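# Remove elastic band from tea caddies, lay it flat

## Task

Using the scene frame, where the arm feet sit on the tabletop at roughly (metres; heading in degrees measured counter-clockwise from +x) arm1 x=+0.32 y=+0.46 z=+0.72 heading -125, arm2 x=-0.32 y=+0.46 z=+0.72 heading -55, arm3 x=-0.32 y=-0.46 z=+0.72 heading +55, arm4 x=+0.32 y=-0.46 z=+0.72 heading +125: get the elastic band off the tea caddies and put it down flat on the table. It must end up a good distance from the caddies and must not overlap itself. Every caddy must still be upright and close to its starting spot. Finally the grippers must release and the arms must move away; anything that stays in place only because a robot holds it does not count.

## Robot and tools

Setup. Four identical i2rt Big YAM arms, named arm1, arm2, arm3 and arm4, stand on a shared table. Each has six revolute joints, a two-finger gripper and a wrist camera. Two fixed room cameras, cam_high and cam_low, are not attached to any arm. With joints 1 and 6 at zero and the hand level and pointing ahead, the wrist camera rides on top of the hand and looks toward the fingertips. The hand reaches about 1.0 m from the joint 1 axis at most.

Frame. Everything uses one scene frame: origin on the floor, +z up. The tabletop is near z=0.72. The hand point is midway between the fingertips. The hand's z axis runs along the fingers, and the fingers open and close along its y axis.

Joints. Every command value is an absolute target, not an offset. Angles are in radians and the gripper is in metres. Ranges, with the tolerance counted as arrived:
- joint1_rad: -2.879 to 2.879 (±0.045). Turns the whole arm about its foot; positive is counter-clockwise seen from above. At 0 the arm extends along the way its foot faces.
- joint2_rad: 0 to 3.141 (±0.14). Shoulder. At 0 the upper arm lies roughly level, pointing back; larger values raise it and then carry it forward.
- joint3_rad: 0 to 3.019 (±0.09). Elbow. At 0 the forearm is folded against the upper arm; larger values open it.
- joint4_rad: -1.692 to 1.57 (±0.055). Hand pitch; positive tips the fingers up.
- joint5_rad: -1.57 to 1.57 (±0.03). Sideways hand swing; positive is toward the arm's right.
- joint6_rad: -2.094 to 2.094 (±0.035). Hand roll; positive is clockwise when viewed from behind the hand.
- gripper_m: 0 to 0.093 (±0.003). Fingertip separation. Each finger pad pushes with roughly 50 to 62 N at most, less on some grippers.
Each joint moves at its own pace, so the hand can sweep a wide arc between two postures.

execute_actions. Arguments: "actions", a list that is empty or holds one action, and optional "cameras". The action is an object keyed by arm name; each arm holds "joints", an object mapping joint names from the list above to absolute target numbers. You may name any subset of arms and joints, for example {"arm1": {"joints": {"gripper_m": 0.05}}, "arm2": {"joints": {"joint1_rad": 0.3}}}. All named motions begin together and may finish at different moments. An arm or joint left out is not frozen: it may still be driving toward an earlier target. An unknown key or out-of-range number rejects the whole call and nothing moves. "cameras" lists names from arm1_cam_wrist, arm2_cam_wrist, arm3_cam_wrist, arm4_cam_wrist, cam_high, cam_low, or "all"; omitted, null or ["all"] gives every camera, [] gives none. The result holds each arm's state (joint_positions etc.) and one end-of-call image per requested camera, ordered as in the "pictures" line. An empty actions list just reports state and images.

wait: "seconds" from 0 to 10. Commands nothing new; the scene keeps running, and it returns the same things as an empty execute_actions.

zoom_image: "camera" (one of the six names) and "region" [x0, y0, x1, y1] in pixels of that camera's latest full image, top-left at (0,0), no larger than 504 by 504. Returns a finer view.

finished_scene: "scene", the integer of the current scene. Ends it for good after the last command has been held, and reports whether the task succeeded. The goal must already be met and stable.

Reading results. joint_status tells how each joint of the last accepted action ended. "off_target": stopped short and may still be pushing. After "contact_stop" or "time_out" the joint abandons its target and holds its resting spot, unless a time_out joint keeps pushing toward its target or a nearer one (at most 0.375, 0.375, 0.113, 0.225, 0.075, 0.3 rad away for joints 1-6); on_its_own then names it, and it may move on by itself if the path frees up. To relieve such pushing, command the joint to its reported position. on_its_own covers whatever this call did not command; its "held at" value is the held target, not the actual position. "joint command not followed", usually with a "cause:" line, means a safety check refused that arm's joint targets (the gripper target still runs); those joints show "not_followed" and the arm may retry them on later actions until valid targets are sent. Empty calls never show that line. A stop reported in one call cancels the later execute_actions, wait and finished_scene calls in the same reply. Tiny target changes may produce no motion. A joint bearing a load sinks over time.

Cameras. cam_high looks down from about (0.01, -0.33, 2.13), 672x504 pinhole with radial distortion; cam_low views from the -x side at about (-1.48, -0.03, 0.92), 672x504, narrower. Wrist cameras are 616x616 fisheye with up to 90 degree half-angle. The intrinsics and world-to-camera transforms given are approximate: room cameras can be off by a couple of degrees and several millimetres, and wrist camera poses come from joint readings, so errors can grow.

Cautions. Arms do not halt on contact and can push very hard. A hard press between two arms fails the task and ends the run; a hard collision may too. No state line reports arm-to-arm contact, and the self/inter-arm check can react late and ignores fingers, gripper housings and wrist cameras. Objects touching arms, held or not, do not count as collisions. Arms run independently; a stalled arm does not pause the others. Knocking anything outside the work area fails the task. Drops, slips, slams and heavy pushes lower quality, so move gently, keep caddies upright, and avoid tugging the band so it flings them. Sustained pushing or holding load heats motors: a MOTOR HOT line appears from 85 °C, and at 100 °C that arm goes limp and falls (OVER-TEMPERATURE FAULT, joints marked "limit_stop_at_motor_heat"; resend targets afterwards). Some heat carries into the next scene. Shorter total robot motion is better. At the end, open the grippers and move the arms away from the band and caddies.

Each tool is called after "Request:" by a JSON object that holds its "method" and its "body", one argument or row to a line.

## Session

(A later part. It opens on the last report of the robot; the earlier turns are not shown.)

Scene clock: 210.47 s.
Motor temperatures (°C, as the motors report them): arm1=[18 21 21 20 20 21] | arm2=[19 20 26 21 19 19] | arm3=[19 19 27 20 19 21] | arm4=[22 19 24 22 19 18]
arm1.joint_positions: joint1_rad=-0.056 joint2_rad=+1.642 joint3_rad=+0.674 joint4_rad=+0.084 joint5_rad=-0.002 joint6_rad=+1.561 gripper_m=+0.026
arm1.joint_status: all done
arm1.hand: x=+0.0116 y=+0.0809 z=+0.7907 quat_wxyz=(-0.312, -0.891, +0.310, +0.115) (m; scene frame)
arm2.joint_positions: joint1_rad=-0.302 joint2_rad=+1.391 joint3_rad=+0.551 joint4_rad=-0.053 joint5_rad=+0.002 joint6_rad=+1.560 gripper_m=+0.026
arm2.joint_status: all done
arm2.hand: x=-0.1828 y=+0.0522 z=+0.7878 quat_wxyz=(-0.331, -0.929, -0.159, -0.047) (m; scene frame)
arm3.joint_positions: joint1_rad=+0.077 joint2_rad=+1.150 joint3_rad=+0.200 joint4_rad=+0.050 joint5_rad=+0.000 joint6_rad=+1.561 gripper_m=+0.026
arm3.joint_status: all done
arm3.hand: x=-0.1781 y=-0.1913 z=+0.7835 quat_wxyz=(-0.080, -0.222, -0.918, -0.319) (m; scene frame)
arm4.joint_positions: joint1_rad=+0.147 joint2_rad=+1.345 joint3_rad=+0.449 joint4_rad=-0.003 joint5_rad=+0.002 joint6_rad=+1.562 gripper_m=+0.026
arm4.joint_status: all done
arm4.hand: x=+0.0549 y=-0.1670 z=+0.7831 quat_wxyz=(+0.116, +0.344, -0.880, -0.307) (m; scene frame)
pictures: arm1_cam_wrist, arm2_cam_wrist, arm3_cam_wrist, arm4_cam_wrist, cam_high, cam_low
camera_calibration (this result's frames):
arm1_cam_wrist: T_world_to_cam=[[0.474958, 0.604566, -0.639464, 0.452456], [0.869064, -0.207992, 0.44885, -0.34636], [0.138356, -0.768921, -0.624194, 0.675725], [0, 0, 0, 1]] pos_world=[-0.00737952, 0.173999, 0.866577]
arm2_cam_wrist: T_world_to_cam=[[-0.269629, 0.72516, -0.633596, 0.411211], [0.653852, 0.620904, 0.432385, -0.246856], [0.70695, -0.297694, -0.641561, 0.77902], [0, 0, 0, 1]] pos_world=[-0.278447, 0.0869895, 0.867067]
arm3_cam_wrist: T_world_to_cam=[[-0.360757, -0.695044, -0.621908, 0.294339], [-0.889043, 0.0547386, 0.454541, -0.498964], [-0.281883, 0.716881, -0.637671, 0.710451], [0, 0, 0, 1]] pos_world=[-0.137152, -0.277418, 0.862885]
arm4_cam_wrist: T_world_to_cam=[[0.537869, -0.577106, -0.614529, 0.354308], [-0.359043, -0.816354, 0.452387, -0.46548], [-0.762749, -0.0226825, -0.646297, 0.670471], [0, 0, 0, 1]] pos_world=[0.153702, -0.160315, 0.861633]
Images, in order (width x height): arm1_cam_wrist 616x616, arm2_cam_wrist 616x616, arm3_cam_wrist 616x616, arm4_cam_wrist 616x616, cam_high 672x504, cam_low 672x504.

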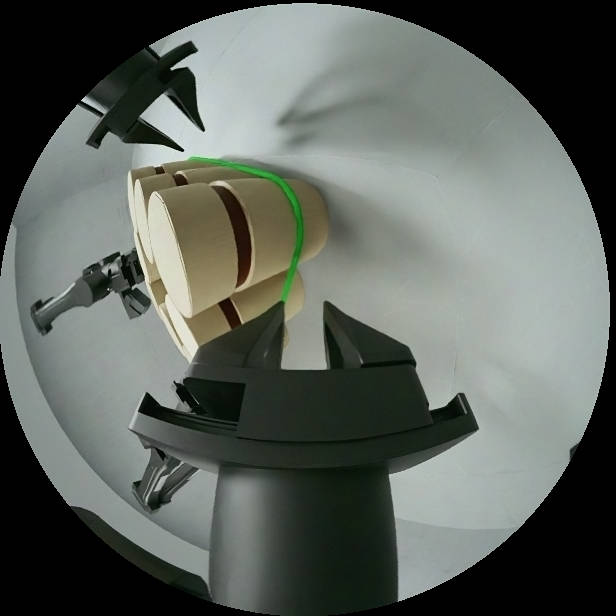

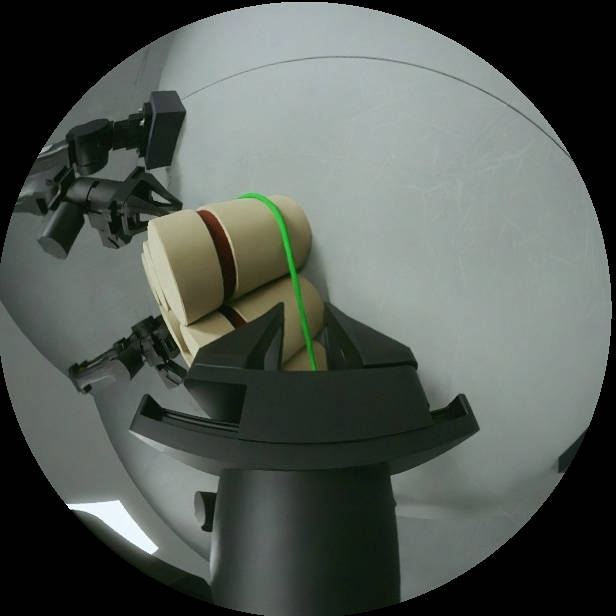

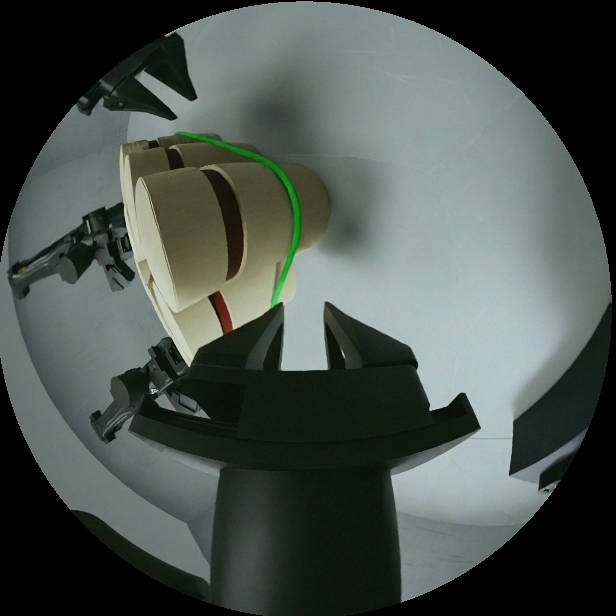

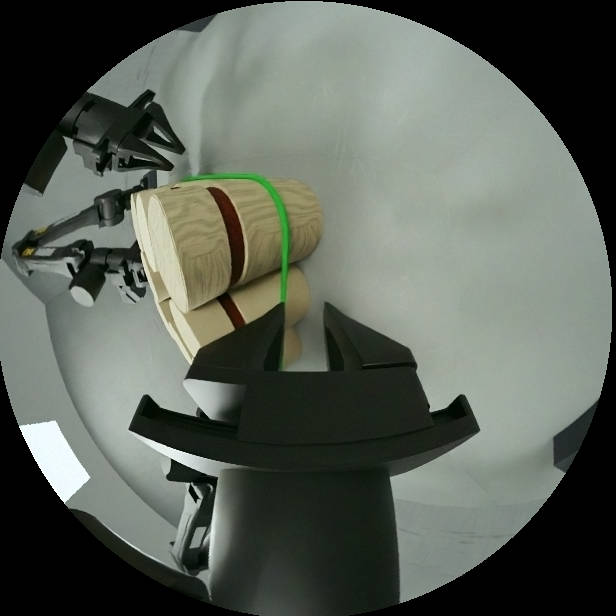

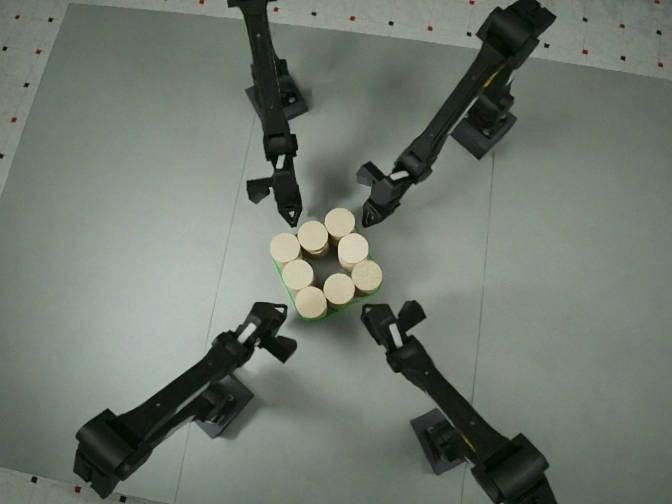

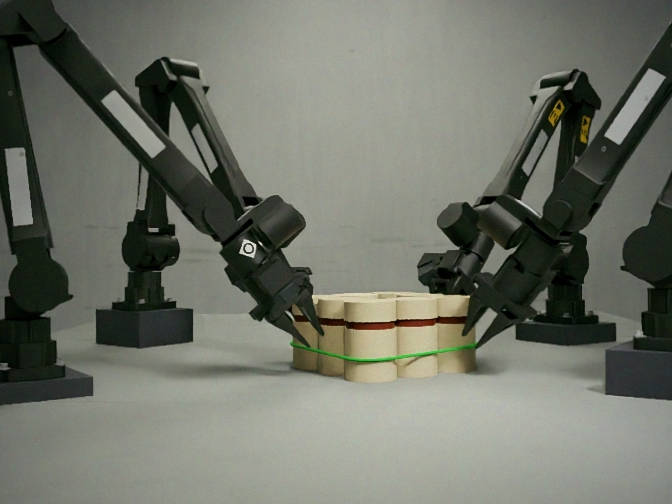

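Request:
{"method": "execute_actions", "body": {
  "actions": [
    {"arm1":{"joints":{"joint1_rad":-0.036,"joint2_rad":1.74,"joint3_rad":0.756,"joint4_rad":0.13}},"arm2":{"joints":{"joint2_rad":1.475,"joint3_rad":0.6,"joint4_rad":0.035}},"arm3":{"joints":{"joint1_rad":0.092,"joint2_rad":1.31,"joint3_rad":0.27,"joint4_rad":0.185}},"arm4":{"joints":{"joint1_rad":0.162,"joint2_rad":1.445,"joint3_rad":0.508,"joint4_rad":0.092}}}
  ],
  "cameras": []
}}

Request:
{"method": "execute_actions", "body": {
  "actions": [
    {"arm1":{"joints":{"joint2_rad":1.818,"joint3_rad":0.808,"joint4_rad":0.161}},"arm2":{"joints":{"joint2_rad":1.56,"joint3_rad":0.624,"joint4_rad":0.108}},"arm3":{"joints":{"joint2_rad":1.453,"joint3_rad":0.313,"joint4_rad":0.303}},"arm4":{"joints":{"joint2_rad":1.542,"joint3_rad":0.539,"joint4_rad":0.17}}}
  ]
}}

Scene clock: 241.23 s.
Motor temperatures (°C, as the motors report them): arm1=[18 21 22 20 20 21] | arm2=[19 21 26 22 19 19] | arm3=[19 19 28 20 19 21] | arm4=[22 20 25 22 19 18]
arm1.joint_positions: joint1_rad=-0.043 joint2_rad=+1.724 joint3_rad=+0.738 joint4_rad=+0.121 joint5_rad=-0.002 joint6_rad=+1.561 gripper_m=+0.026
arm1.joint_status: all done
arm1.hand: x=-0.0009 y=+0.0546 z=+0.7807 quat_wxyz=(-0.322, -0.890, +0.303, +0.116) (m; scene frame)
arm2.joint_positions: joint1_rad=-0.302 joint2_rad=+1.476 joint3_rad=+0.554 joint4_rad=+0.017 joint5_rad=+0.002 joint6_rad=+1.560 gripper_m=+0.026
arm2.joint_status: all done
arm2.hand: x=-0.1811 y=+0.0464 z=+0.7645 quat_wxyz=(-0.325, -0.931, -0.160, -0.046) (m; scene frame)
arm3.joint_positions: joint1_rad=+0.078 joint2_rad=+1.298 joint3_rad=+0.250 joint4_rad=+0.166 joint5_rad=+0.000 joint6_rad=+1.561 gripper_m=+0.026
arm3.joint_status: all done
arm3.hand: x=-0.1652 y=-0.1660 z=+0.7758 quat_wxyz=(-0.082, -0.221, -0.915, -0.328) (m; scene frame)
arm4.joint_positions: joint1_rad=+0.153 joint2_rad=+1.445 joint3_rad=+0.478 joint4_rad=+0.072 joint5_rad=+0.002 joint6_rad=+1.562 gripper_m=+0.026
arm4.joint_status: all done
arm4.hand: x=+0.0413 y=-0.1558 z=+0.7675 quat_wxyz=(+0.117, +0.347, -0.878, -0.309) (m; scene frame)
pictures: none
No camera images: the call's "cameras" was empty. Leave "cameras" out to get every camera's image.

Scene clock: 242.13 s.
Motor temperatures (°C, as the motors report them): arm1=[18 21 22 20 20 21] | arm2=[19 21 26 22 19 19] | arm3=[19 19 28 20 19 21] | arm4=[22 20 25 22 19 18]
arm1.joint_positions: joint1_rad=-0.043 joint2_rad=+1.802 joint3_rad=+0.780 joint4_rad=+0.149 joint5_rad=-0.001 joint6_rad=+1.561 gripper_m=+0.026
arm1.joint_status: all done
arm1.hand: x=-0.0101 y=+0.0430 z=+0.7611 quat_wxyz=(-0.318, -0.891, +0.303, +0.115) (m; scene frame)
arm2.joint_positions: joint1_rad=-0.302 joint2_rad=+1.558 joint3_rad=+0.586 joint4_rad=+0.090 joint5_rad=+0.002 joint6_rad=+1.560 gripper_m=+0.026
arm2.joint_status: all done
arm2.hand: x=-0.1748 y=+0.0274 z=+0.7527 quat_wxyz=(-0.335, -0.927, -0.159, -0.048) (m; scene frame)
arm3.joint_positions: joint1_rad=+0.082 joint2_rad=+1.442 joint3_rad=+0.279 joint4_rad=+0.279 joint5_rad=-0.001 joint6_rad=+1.561 gripper_m=+0.026
arm3.joint_status: all done
arm3.hand: x=-0.1590 y=-0.1511 z=+0.7575 quat_wxyz=(-0.081, -0.219, -0.915, -0.328) (m; scene frame)
arm4.joint_positions: joint1_rad=+0.153 joint2_rad=+1.543 joint3_rad=+0.507 joint4_rad=+0.150 joint5_rad=+0.002 joint6_rad=+1.562 gripper_m=+0.026
arm4.joint_status: all done
arm4.hand: x=+0.0300 y=-0.1429 z=+0.7510 quat_wxyz=(+0.119, +0.346, -0.877, -0.313) (m; scene frame)
pictures: arm1_cam_wrist, arm2_cam_wrist, arm3_cam_wrist, arm4_cam_wrist, cam_high, cam_low
camera_calibration (this result's frames):
arm1_cam_wrist: T_world_to_cam=[[0.462084, 0.605293, -0.64815, 0.473188], [0.875016, -0.192258, 0.444278, -0.319243], [0.144307, -0.772436, -0.618481, 0.62701], [0, 0, 0, 1]] pos_world=[-0.0297915, 0.136531, 0.836323]
arm2_cam_wrist: T_world_to_cam=[[-0.267829, 0.719609, -0.640648, 0.414852], [0.652535, 0.624698, 0.428894, -0.21925], [0.708848, -0.303176, -0.636883, 0.740458], [0, 0, 0, 1]] pos_world=[-0.270695, 0.0629221, 0.831394]
arm3_cam_wrist: T_world_to_cam=[[-0.352338, -0.68642, -0.636149, 0.326428], [-0.892794, 0.0426729, 0.448439, -0.470239], [-0.280671, 0.725952, -0.627868, 0.664581], [0, 0, 0, 1]] pos_world=[-0.118285, -0.238321, 0.835799]
arm4_cam_wrist: T_world_to_cam=[[0.53502, -0.567787, -0.625596, 0.371624], [-0.350667, -0.822938, 0.446997, -0.4374], [-0.768626, -0.0197769, -0.639393, 0.626752], [0, 0, 0, 1]] pos_world=[0.12953, -0.136554, 0.828744]
Images, in order (width x height): arm1_cam_wrist 616x616, arm2_cam_wrist 616x616, arm3_cam_wrist 616x616, arm4_cam_wrist 616x616, cam_high 672x504, cam_low 672x504.

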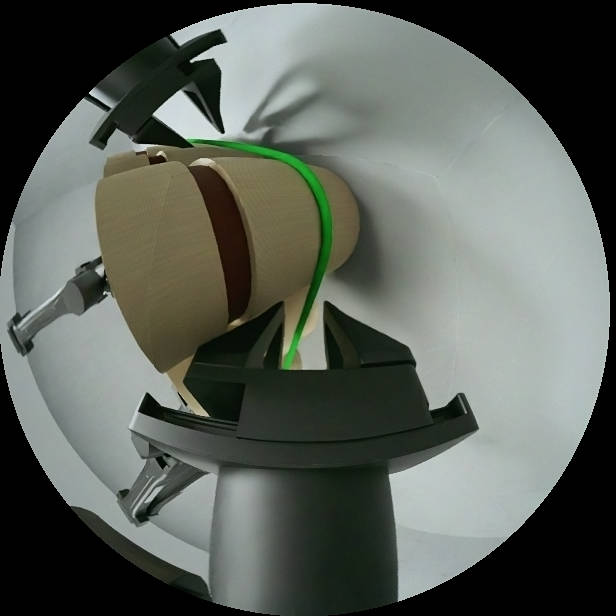

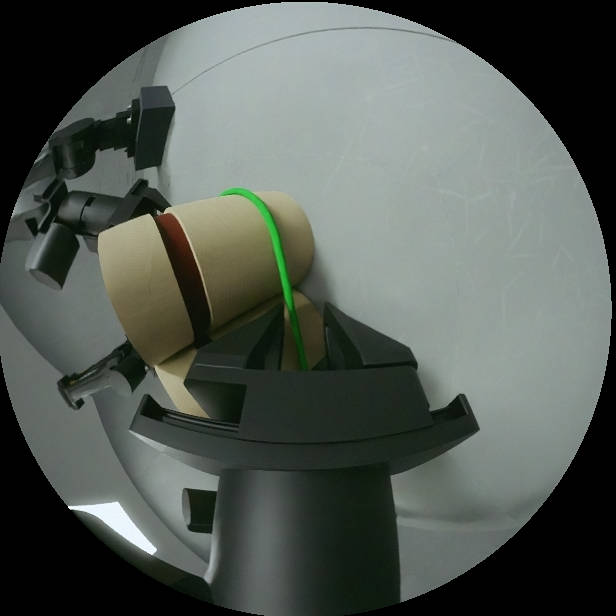

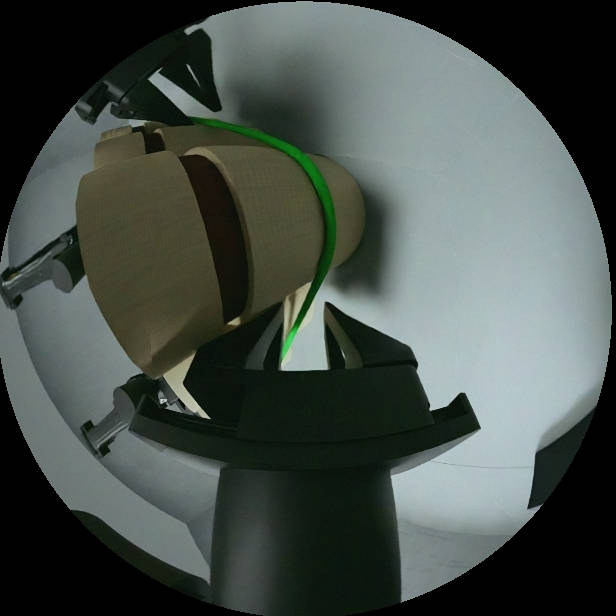

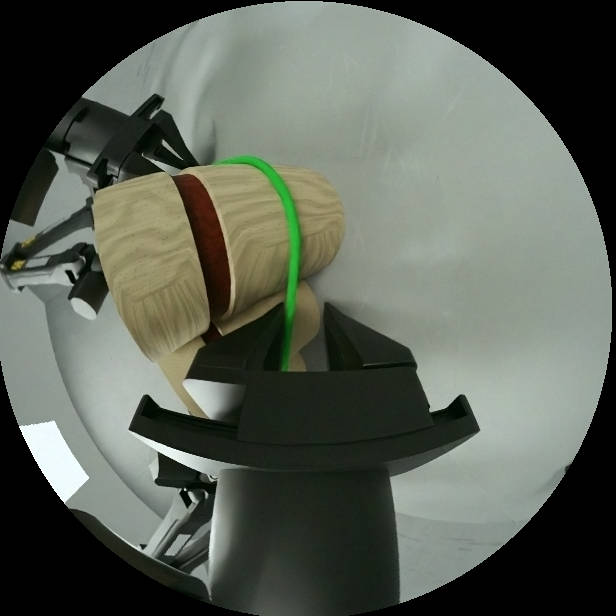

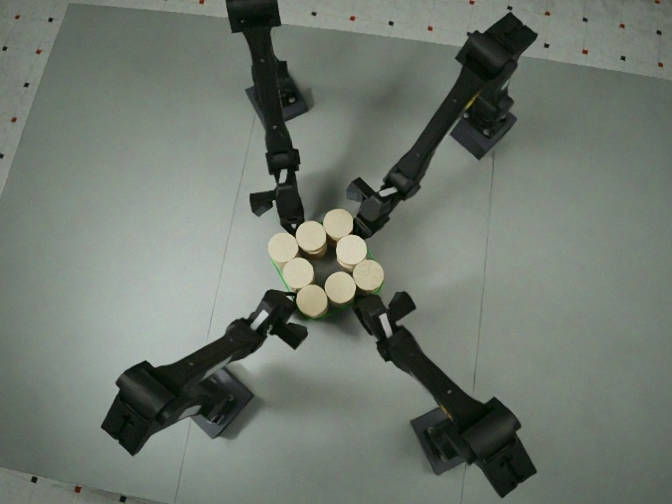

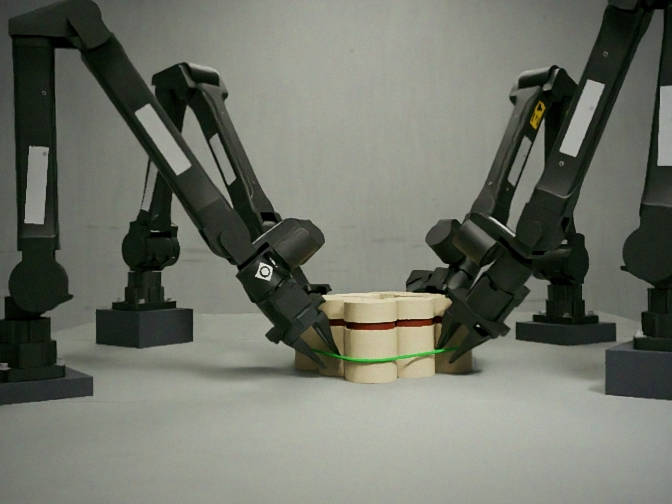

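Request:
{"method": "zoom_image", "body": {
  "camera": "cam_low",
  "region": [260, 280, 510, 400]
}}

Request:
{"method": "zoom_image", "body": {
  "camera": "cam_high",
  "region": [250, 190, 410, 350]
}}

Request:
{"method": "zoom_image", "body": {
  "camera": "arm1_cam_wrist",
  "region": [230, 240, 380, 380]
}}

Request:
{"method": "zoom_image", "body": {
  "camera": "arm4_cam_wrist",
  "region": [230, 240, 380, 380]
}}

Region (260, 280, 510, 400) of cam_low's 672x504 image, scaled by 2.016, with more detail than that image has; it fills the top 242 rows of this view, and the rest is white.

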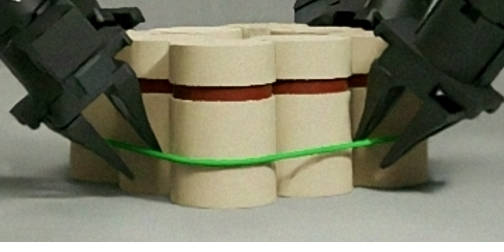

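Region (250, 190, 410, 350) of cam_high's 672x504 image, scaled by 3.150, with more detail than that image has.

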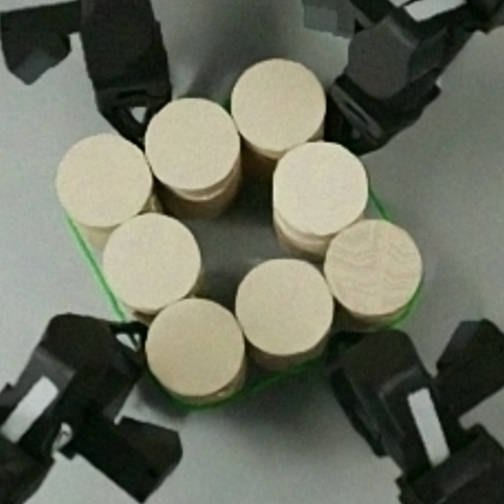

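Region (230, 240, 380, 380) of arm1_cam_wrist's 616x616 image, scaled by 3.360, with more detail than that image has; it fills the top 470 rows of this view, and the rest is white.

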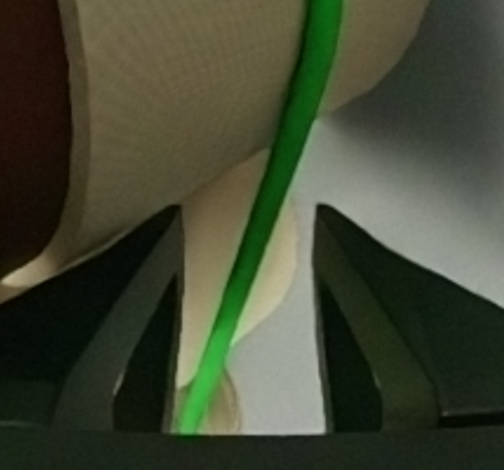

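Region (230, 240, 380, 380) of arm4_cam_wrist's 616x616 image, scaled by 3.360, with more detail than that image has; it fills the top 470 rows of this view, and the rest is white.

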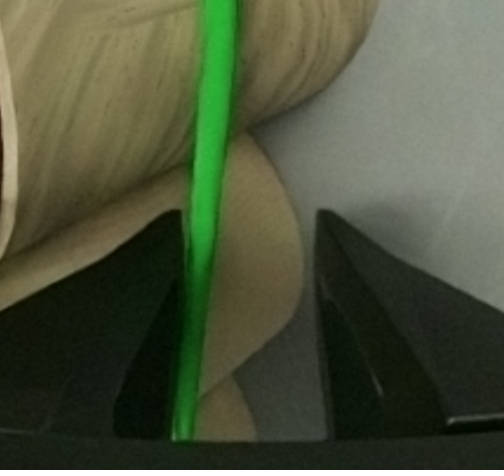

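Request:
{"method": "execute_actions", "body": {
  "actions": [
    {"arm1":{"joints":{"gripper_m":0}},"arm2":{"joints":{"gripper_m":0}},"arm3":{"joints":{"gripper_m":0}},"arm4":{"joints":{"gripper_m":0}}}
  ]
}}

Request:
{"method": "zoom_image", "body": {
  "camera": "cam_low",
  "region": [260, 280, 510, 400]
}}

Scene clock: 252.10 s.
Motor temperatures (°C, as the motors report them): arm1=[18 22 22 20 20 21] | arm2=[19 21 26 22 19 19] | arm3=[19 19 27 20 19 21] | arm4=[22 20 25 22 19 18]
arm1.joint_positions: joint1_rad=-0.043 joint2_rad=+1.802 joint3_rad=+0.780 joint4_rad=+0.149 joint5_rad=-0.001 joint6_rad=+1.562 gripper_m=+0.003
arm1.joint_status: gripper_m off_target (ended at +0.003, target +0.000)
arm1.hand: x=-0.0101 y=+0.0430 z=+0.7611 quat_wxyz=(-0.318, -0.891, +0.304, +0.115) (m; scene frame)
arm2.joint_positions: joint1_rad=-0.302 joint2_rad=+1.558 joint3_rad=+0.586 joint4_rad=+0.093 joint5_rad=+0.002 joint6_rad=+1.560 gripper_m=+0.002
arm2.joint_status: all done
arm2.hand: x=-0.1746 y=+0.0268 z=+0.7533 quat_wxyz=(-0.337, -0.927, -0.159, -0.048) (m; scene frame)
arm3.joint_positions: joint1_rad=+0.082 joint2_rad=+1.442 joint3_rad=+0.286 joint4_rad=+0.283 joint5_rad=-0.001 joint6_rad=+1.562 gripper_m=+0.002
arm3.joint_status: all done
arm3.hand: x=-0.1571 y=-0.1475 z=+0.7601 quat_wxyz=(-0.082, -0.219, -0.914, -0.332) (m; scene frame)
arm4.joint_positions: joint1_rad=+0.153 joint2_rad=+1.543 joint3_rad=+0.507 joint4_rad=+0.153 joint5_rad=+0.002 joint6_rad=+1.562 gripper_m=+0.003
arm4.joint_status: all done
arm4.hand: x=+0.0293 y=-0.1428 z=+0.7515 quat_wxyz=(+0.120, +0.346, -0.876, -0.314) (m; scene frame)
pictures: arm1_cam_wrist, arm2_cam_wrist, arm3_cam_wrist, arm4_cam_wrist, cam_high, cam_low
camera_calibration (this result's frames):
arm1_cam_wrist: T_world_to_cam=[[0.462987, 0.60459, -0.648162, 0.473236], [0.874594, -0.192827, 0.444864, -0.319668], [0.143976, -0.772845, -0.618047, 0.626694], [0, 0, 0, 1]] pos_world=[-0.0297517, 0.136582, 0.836269]
arm2_cam_wrist: T_world_to_cam=[[-0.267149, 0.717512, -0.643279, 0.417853], [0.652044, 0.626113, 0.427576, -0.218366], [0.709556, -0.305221, -0.635115, 0.739311], [0, 0, 0, 1]] pos_world=[-0.270569, 0.06256, 0.831712]
arm3_cam_wrist: T_world_to_cam=[[-0.350319, -0.680044, -0.644063, 0.338476], [-0.894591, 0.0392354, 0.44516, -0.46815], [-0.277458, 0.732121, -0.622106, 0.661119], [0, 0, 0, 1]] pos_world=[-0.116796, -0.235473, 0.837688]
arm4_cam_wrist: T_world_to_cam=[[0.534159, -0.565965, -0.627979, 0.374456], [-0.348522, -0.824197, 0.446353, -0.437529], [-0.770199, -0.0195587, -0.637504, 0.625151], [0, 0, 0, 1]] pos_world=[0.128983, -0.136455, 0.828979]
Images, in order (width x height): arm1_cam_wrist 616x616, arm2_cam_wrist 616x616, arm3_cam_wrist 616x616, arm4_cam_wrist 616x616, cam_high 672x504, cam_low 672x504.

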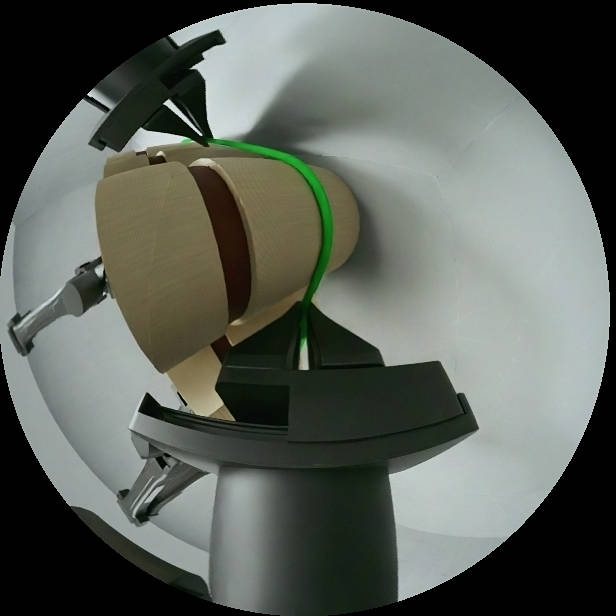

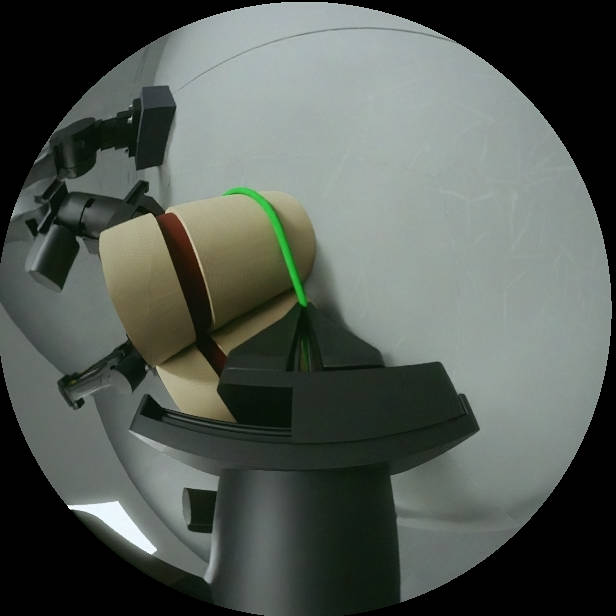

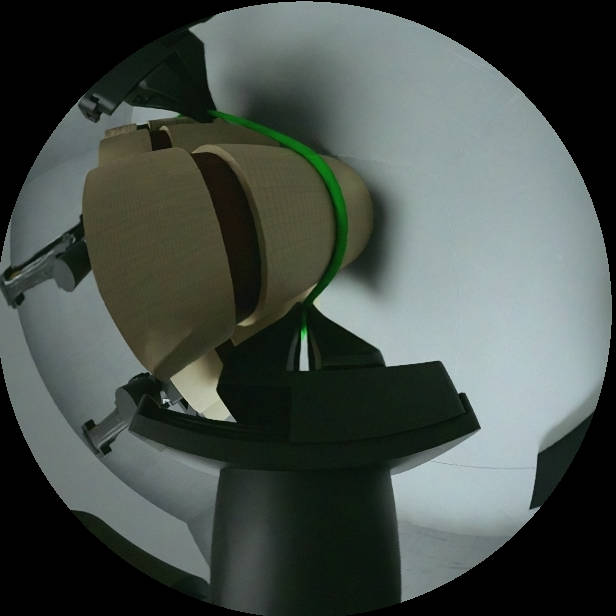

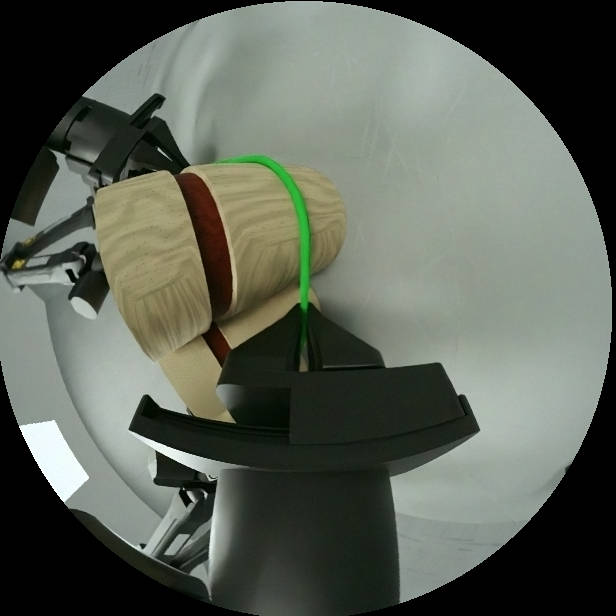

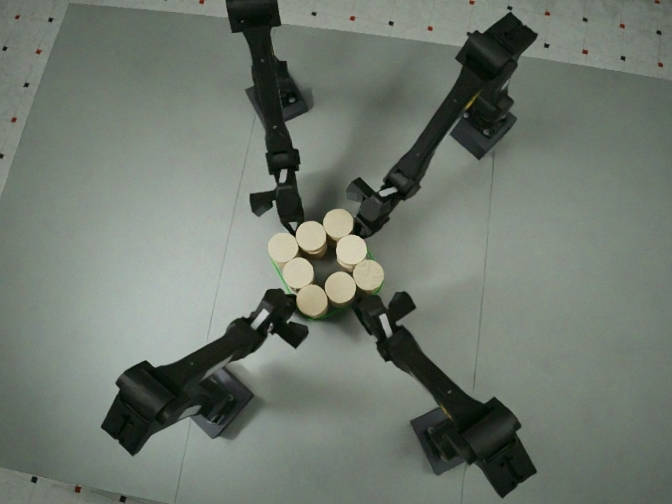

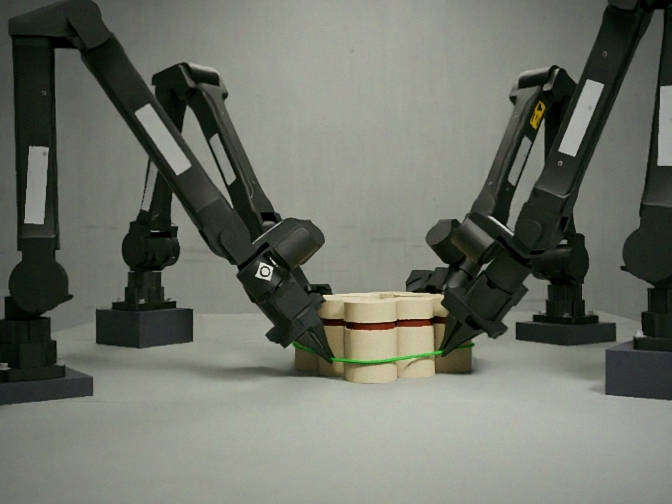

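Region (260, 280, 510, 400) of cam_low's 672x504 image, scaled by 2.016, with more detail than that image has; it fills the top 242 rows of this view, and the rest is white.

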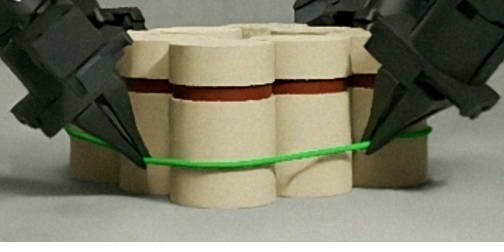

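Request:
{"method": "execute_actions", "body": {
  "actions": [
    {"arm1":{"joints":{"joint1_rad":-0.06,"joint2_rad":1.7,"joint3_rad":0.645,"joint4_rad":0.21}},"arm2":{"joints":{"joint1_rad":-0.391,"joint2_rad":1.435,"joint3_rad":0.5,"joint4_rad":0.085}},"arm3":{"joints":{"joint2_rad":1.265,"joint3_rad":0.16,"joint4_rad":0.25}},"arm4":{"joints":{"joint1_rad":0.112,"joint2_rad":1.378,"joint3_rad":0.388,"joint4_rad":0.138}}}
  ],
  "cameras": ["cam_high","cam_low","arm1_cam_wrist"]
}}

Request:
{"method": "zoom_image", "body": {
  "camera": "cam_high",
  "region": [230, 170, 430, 370]
}}

Scene clock: 279.83 s.
Motor temperatures (°C, as the motors report them): arm1=[18 22 23 20 20 21] | arm2=[19 21 27 22 19 19] | arm3=[19 19 26 20 19 21] | arm4=[22 20 25 22 19 18]
arm1.joint_positions: joint1_rad=-0.058 joint2_rad=+1.697 joint3_rad=+0.666 joint4_rad=+0.213 joint5_rad=-0.001 joint6_rad=+1.562 gripper_m=+0.003
arm1.joint_status: all done
arm1.hand: x=+0.0031 y=+0.0718 z=+0.7826 quat_wxyz=(-0.342, -0.879, +0.307, +0.126) (m; scene frame)
arm2.joint_positions: joint1_rad=-0.378 joint2_rad=+1.436 joint3_rad=+0.517 joint4_rad=+0.093 joint5_rad=-0.012 joint6_rad=+1.560 gripper_m=+0.002
arm2.joint_status: all done
arm2.hand: x=-0.2105 y=+0.0375 z=+0.7790 quat_wxyz=(-0.363, -0.922, -0.125, -0.045) (m; scene frame)
arm3.joint_positions: joint1_rad=+0.082 joint2_rad=+1.264 joint3_rad=+0.174 joint4_rad=+0.270 joint5_rad=+0.000 joint6_rad=+1.563 gripper_m=+0.002
arm3.joint_status: all done
arm3.hand: x=-0.1733 y=-0.1790 z=+0.7770 quat_wxyz=(-0.088, -0.217, -0.904, -0.357) (m; scene frame)
arm4.joint_positions: joint1_rad=+0.121 joint2_rad=+1.376 joint3_rad=+0.402 joint4_rad=+0.153 joint5_rad=-0.002 joint6_rad=+1.562 gripper_m=+0.003
arm4.joint_status: all done
arm4.hand: x=+0.0606 y=-0.1586 z=+0.7784 quat_wxyz=(+0.126, +0.328, -0.871, -0.342) (m; scene frame)
pictures: arm1_cam_wrist, cam_high, cam_low
camera_calibration (this result's frames):
arm1_cam_wrist: T_world_to_cam=[[0.448464, 0.568942, -0.689336, 0.498504], [0.886848, -0.187234, 0.422427, -0.318111], [0.111269, -0.80078, -0.588533, 0.639376], [0, 0, 0, 1]] pos_world=[-0.0125881, 0.168818, 0.854309]
Images, in order (width x height): arm1_cam_wrist 616x616, cam_high 672x504, cam_low 672x504.

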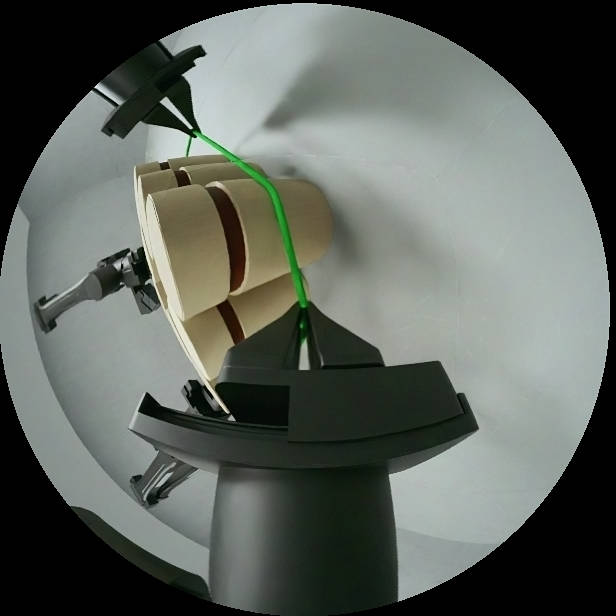

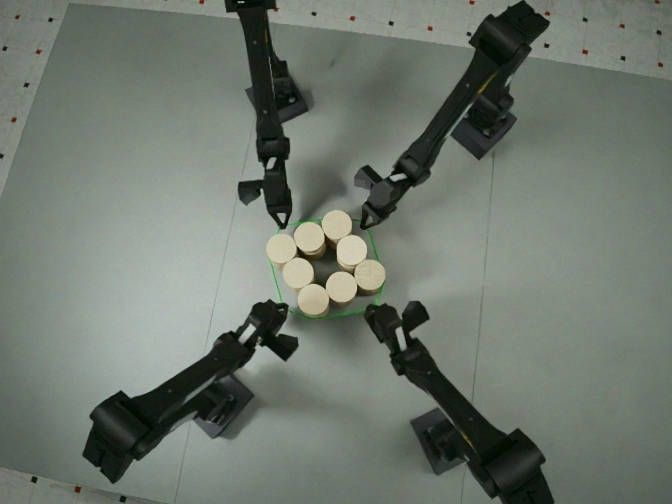

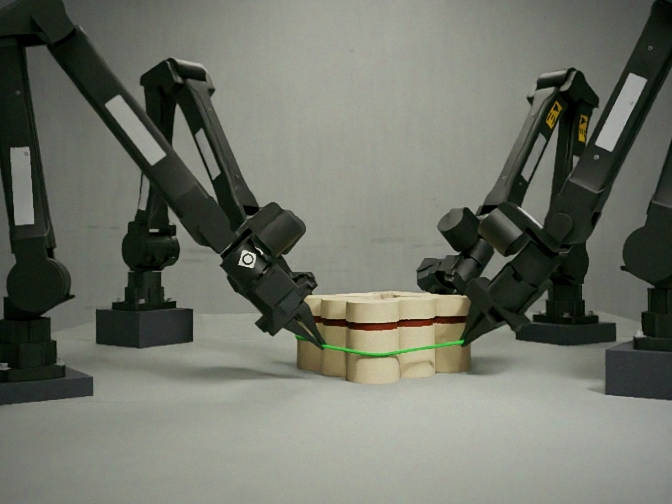

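Region (230, 170, 430, 370) of cam_high's 672x504 image, scaled by 2.520, with more detail than that image has.

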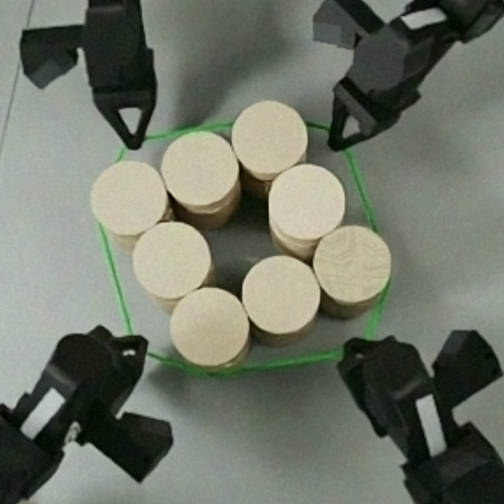

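Request:
{"method": "execute_actions", "body": {
  "actions": [
    {"arm1":{"joints":{"joint1_rad":-0.21,"joint2_rad":1.645,"joint3_rad":0.595,"joint4_rad":0.145}},"arm2":{"joints":{"joint1_rad":-0.545,"joint2_rad":1.476,"joint3_rad":0.6,"joint4_rad":0.0}},"arm3":{"joints":{"joint1_rad":-0.152,"joint2_rad":1.077,"joint3_rad":0.1,"joint4_rad":0.075}},"arm4":{"joints":{"joint1_rad":-0.083,"joint2_rad":1.333,"joint3_rad":0.4,"joint4_rad":0.045}}}
  ],
  "cameras": ["cam_high","cam_low"]
}}

Request:
{"method": "zoom_image", "body": {
  "camera": "cam_high",
  "region": [230, 170, 430, 370]
}}

Scene clock: 310.77 s.
Motor temperatures (°C, as the motors report them): arm1=[18 22 21 20 20 21] | arm2=[19 21 25 21 20 19] | arm3=[19 19 25 19 19 21] | arm4=[22 20 23 22 19 18]
arm1.joint_positions: joint1_rad=-0.183 joint2_rad=+1.635 joint3_rad=+0.637 joint4_rad=+0.182 joint5_rad=-0.018 joint6_rad=+1.562 gripper_m=+0.003
arm1.joint_status: all done
arm1.hand: x=-0.0322 y=+0.1202 z=+0.7964 quat_wxyz=(-0.337, -0.859, +0.358, +0.141) (m; scene frame)
arm2.joint_positions: joint1_rad=-0.490 joint2_rad=+1.469 joint3_rad=+0.597 joint4_rad=+0.028 joint5_rad=-0.043 joint6_rad=+1.560 gripper_m=+0.002
arm2.joint_status: joint1_rad time_out (moved -0.111 of -0.167); the others done
arm2.on_its_own: joint1_rad reads -0.490 and still pushes toward -0.545 since a time_out
arm2.hand: x=-0.2496 y=+0.0056 z=+0.7871 quat_wxyz=(-0.356, -0.930, -0.079, -0.038) (m; scene frame)
arm3.joint_positions: joint1_rad=-0.126 joint2_rad=+1.064 joint3_rad=+0.138 joint4_rad=+0.129 joint5_rad=-0.015 joint6_rad=+1.563 gripper_m=+0.002
arm3.joint_status: all done
arm3.hand: x=-0.1319 y=-0.2276 z=+0.7966 quat_wxyz=(-0.122, -0.306, -0.874, -0.358) (m; scene frame)
arm4.joint_positions: joint1_rad=-0.039 joint2_rad=+1.332 joint3_rad=+0.421 joint4_rad=+0.089 joint5_rad=-0.033 joint6_rad=+1.562 gripper_m=+0.003
arm4.joint_status: all done
arm4.hand: x=+0.1061 y=-0.1221 z=+0.7916 quat_wxyz=(+0.112, +0.263, -0.893, -0.347) (m; scene frame)
pictures: cam_high, cam_low
Images, in order (width x height): cam_high 672x504, cam_low 672x504.

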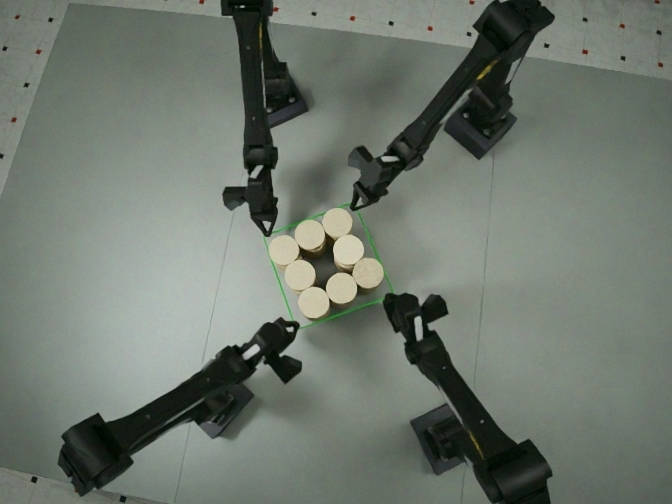

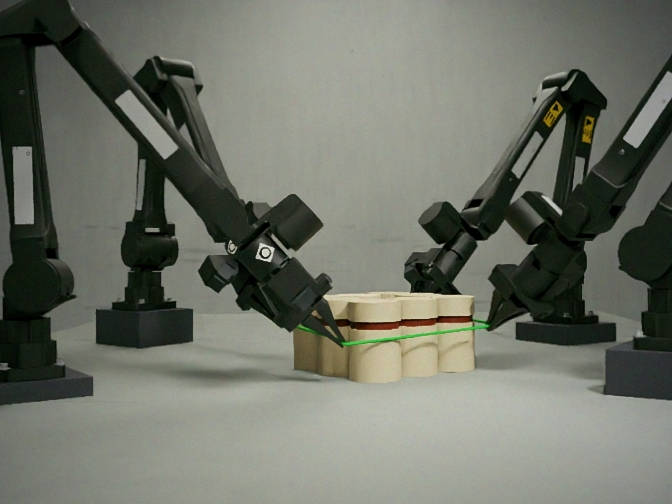

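Region (230, 170, 430, 370) of cam_high's 672x504 image, scaled by 2.520, with more detail than that image has.

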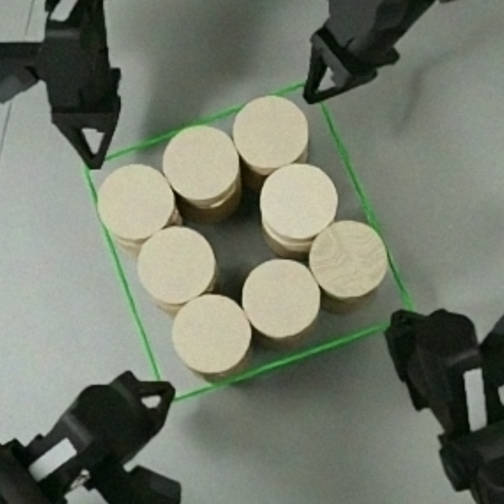

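Request:
{"method": "execute_actions", "body": {
  "actions": [
    {"arm1":{"joints":{"joint1_rad":-0.25,"joint4_rad":0.12}},"arm2":{"joints":{"joint1_rad":-0.535}},"arm3":{"joints":{"joint1_rad":-0.2,"joint4_rad":0.05}},"arm4":{"joints":{"joint1_rad":-0.125}}}
  ],
  "cameras": []
}}

Request:
{"method": "execute_actions", "body": {
  "actions": [
    {"arm1":{"joints":{"joint2_rad":1.555,"joint3_rad":0.61,"joint4_rad":0.005}},"arm2":{"joints":{"joint2_rad":1.4,"joint3_rad":0.63,"joint4_rad":-0.115}},"arm3":{"joints":{"joint2_rad":0.89,"joint3_rad":0.135,"joint4_rad":-0.19}},"arm4":{"joints":{"joint2_rad":1.235,"joint3_rad":0.425,"joint4_rad":-0.095}}}
  ],
  "cameras": ["cam_high","cam_low"]
}}

Request:
{"method": "zoom_image", "body": {
  "camera": "cam_high",
  "region": [230, 170, 430, 370]
}}

Scene clock: 328.97 s.
Motor temperatures (°C, as the motors report them): arm1=[18 22 21 20 21 21] | arm2=[19 21 26 21 23 19] | arm3=[19 19 24 19 20 21] | arm4=[22 20 23 22 20 18]
arm1.joint_positions: joint1_rad=-0.200 joint2_rad=+1.635 joint3_rad=+0.637 joint4_rad=+0.166 joint5_rad=-0.023 joint6_rad=+1.562 gripper_m=+0.003
arm1.joint_status: joint1_rad time_out (moved -0.017 of -0.067); the others done
arm1.on_its_own: joint1_rad reads -0.200 and still pushes toward -0.250 since a time_out
arm1.hand: x=-0.0353 y=+0.1277 z=+0.7938 quat_wxyz=(-0.330, -0.859, +0.366, +0.139) (m; scene frame)
arm2.joint_positions: joint1_rad=-0.486 joint2_rad=+1.469 joint3_rad=+0.597 joint4_rad=+0.028 joint5_rad=-0.044 joint6_rad=+1.560 gripper_m=+0.002
arm2.joint_status: joint1_rad time_out (moved +0.004 of -0.045)
arm2.on_its_own: joint1_rad reads -0.486 and still pushes toward -0.535 since a time_out
arm2.hand: x=-0.2480 y=+0.0059 z=+0.7871 quat_wxyz=(-0.356, -0.930, -0.080, -0.039) (m; scene frame)
arm3.joint_positions: joint1_rad=-0.167 joint2_rad=+1.064 joint3_rad=+0.143 joint4_rad=+0.111 joint5_rad=-0.022 joint6_rad=+1.563 gripper_m=+0.002
arm3.joint_status: joint4_rad time_out (moved -0.019 of -0.079); the others done
arm3.on_its_own: joint4_rad reads +0.111 and still pushes toward +0.050 since a time_out
arm3.hand: x=-0.1240 y=-0.2356 z=+0.7953 quat_wxyz=(-0.124, -0.324, -0.870, -0.350) (m; scene frame)
arm4.joint_positions: joint1_rad=-0.067 joint2_rad=+1.332 joint3_rad=+0.421 joint4_rad=+0.089 joint5_rad=-0.039 joint6_rad=+1.562 gripper_m=+0.003
arm4.joint_status: joint1_rad time_out (moved -0.028 of -0.086)
arm4.on_its_own: joint1_rad reads -0.067 and still pushes toward -0.125 since a time_out
arm4.hand: x=+0.1149 y=-0.1167 z=+0.7917 quat_wxyz=(+0.110, +0.252, -0.897, -0.348) (m; scene frame)
pictures: none
No camera images: the call's "cameras" was empty. Leave "cameras" out to get every camera's image.

not run: a stop came earlier in this reply.

Region (230, 170, 430, 370) of cam_high's 672x504 image, scaled by 2.520, with more detail than that image has.

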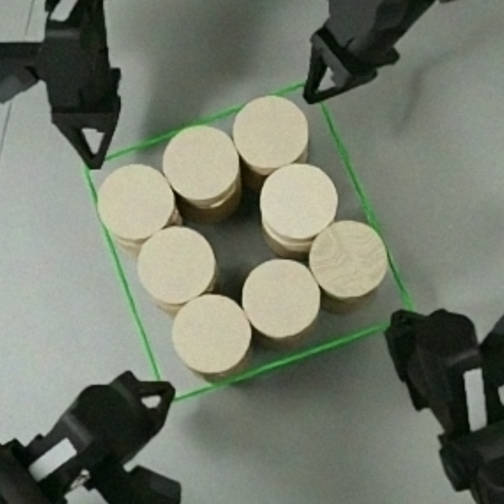

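Request:
{"method": "execute_actions", "body": {
  "actions": [
    {"arm1":{"joints":{"joint2_rad":1.555,"joint3_rad":0.61,"joint4_rad":0.005}},"arm2":{"joints":{"joint2_rad":1.4,"joint3_rad":0.63,"joint4_rad":-0.115}},"arm3":{"joints":{"joint2_rad":0.89,"joint3_rad":0.135,"joint4_rad":-0.18}},"arm4":{"joints":{"joint2_rad":1.235,"joint3_rad":0.425,"joint4_rad":-0.095}}}
  ],
  "cameras": ["cam_high","cam_low"]
}}

Request:
{"method": "zoom_image", "body": {
  "camera": "cam_high",
  "region": [230, 170, 430, 370]
}}

Scene clock: 336.20 s.
Motor temperatures (°C, as the motors report them): arm1=[18 22 21 20 21 21] | arm2=[19 21 26 21 24 19] | arm3=[19 19 24 19 20 21] | arm4=[22 20 23 22 21 18]
arm1.joint_positions: joint1_rad=-0.200 joint2_rad=+1.538 joint3_rad=+0.648 joint4_rad=+0.052 joint5_rad=-0.025 joint6_rad=+1.562 gripper_m=+0.003
arm1.joint_status: all done
arm1.on_its_own: joint1_rad reads -0.200 and still pushes toward -0.250 since a time_out
arm1.hand: x=-0.0320 y=+0.1300 z=+0.8244 quat_wxyz=(-0.328, -0.860, +0.366, +0.137) (m; scene frame)
arm2.joint_positions: joint1_rad=-0.485 joint2_rad=+1.392 joint3_rad=+0.621 joint4_rad=-0.082 joint5_rad=-0.045 joint6_rad=+1.560 gripper_m=+0.002
arm2.joint_status: all done
arm2.on_its_own: joint1_rad reads -0.485 and still pushes toward -0.535 since a time_out
arm2.hand: x=-0.2472 y=+0.0090 z=+0.8130 quat_wxyz=(-0.352, -0.932, -0.081, -0.040) (m; scene frame)
arm3.joint_positions: joint1_rad=-0.167 joint2_rad=+0.881 joint3_rad=+0.172 joint4_rad=-0.112 joint5_rad=-0.022 joint6_rad=+1.563 gripper_m=+0.002
arm3.joint_status: joint4_rad time_out (moved -0.223 of -0.291); the others done
arm3.on_its_own: joint4_rad reads -0.112 and still pushes toward -0.180 since a time_out
arm3.hand: x=-0.1287 y=-0.2409 z=+0.8206 quat_wxyz=(-0.122, -0.325, -0.872, -0.346) (m; scene frame)
arm4.joint_positions: joint1_rad=-0.067 joint2_rad=+1.225 joint3_rad=+0.440 joint4_rad=-0.044 joint5_rad=-0.041 joint6_rad=+1.562 gripper_m=+0.003
arm4.joint_status: all done
arm4.on_its_own: joint1_rad reads -0.067 and still pushes toward -0.125 since a time_out
arm4.hand: x=+0.1174 y=-0.1220 z=+0.8178 quat_wxyz=(+0.110, +0.252, -0.898, -0.344) (m; scene frame)
pictures: cam_high, cam_low
Images, in order (width x height): cam_high 672x504, cam_low 672x504.

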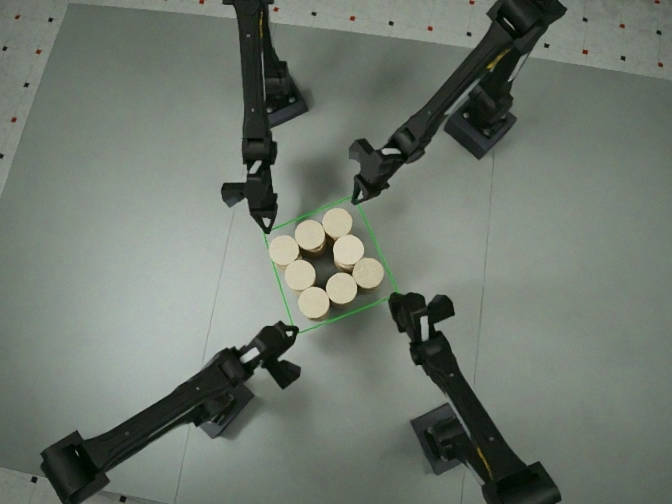

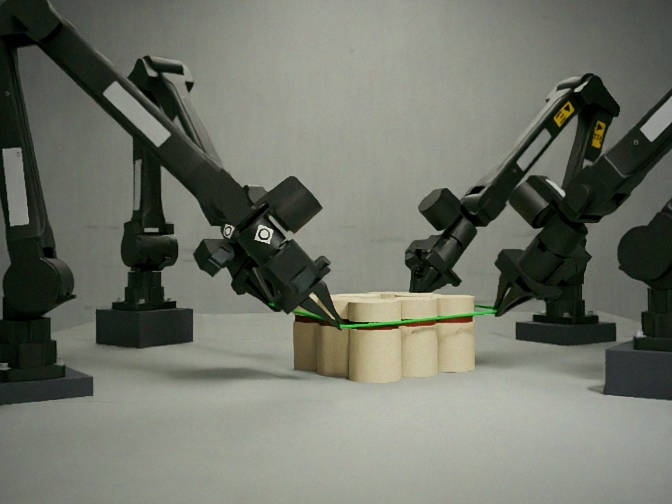

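Region (230, 170, 430, 370) of cam_high's 672x504 image, scaled by 2.520, with more detail than that image has.

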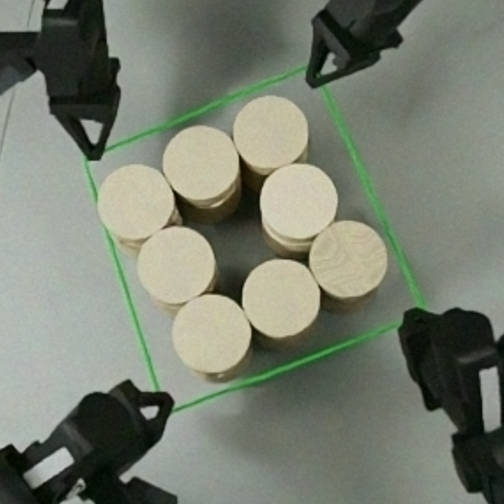

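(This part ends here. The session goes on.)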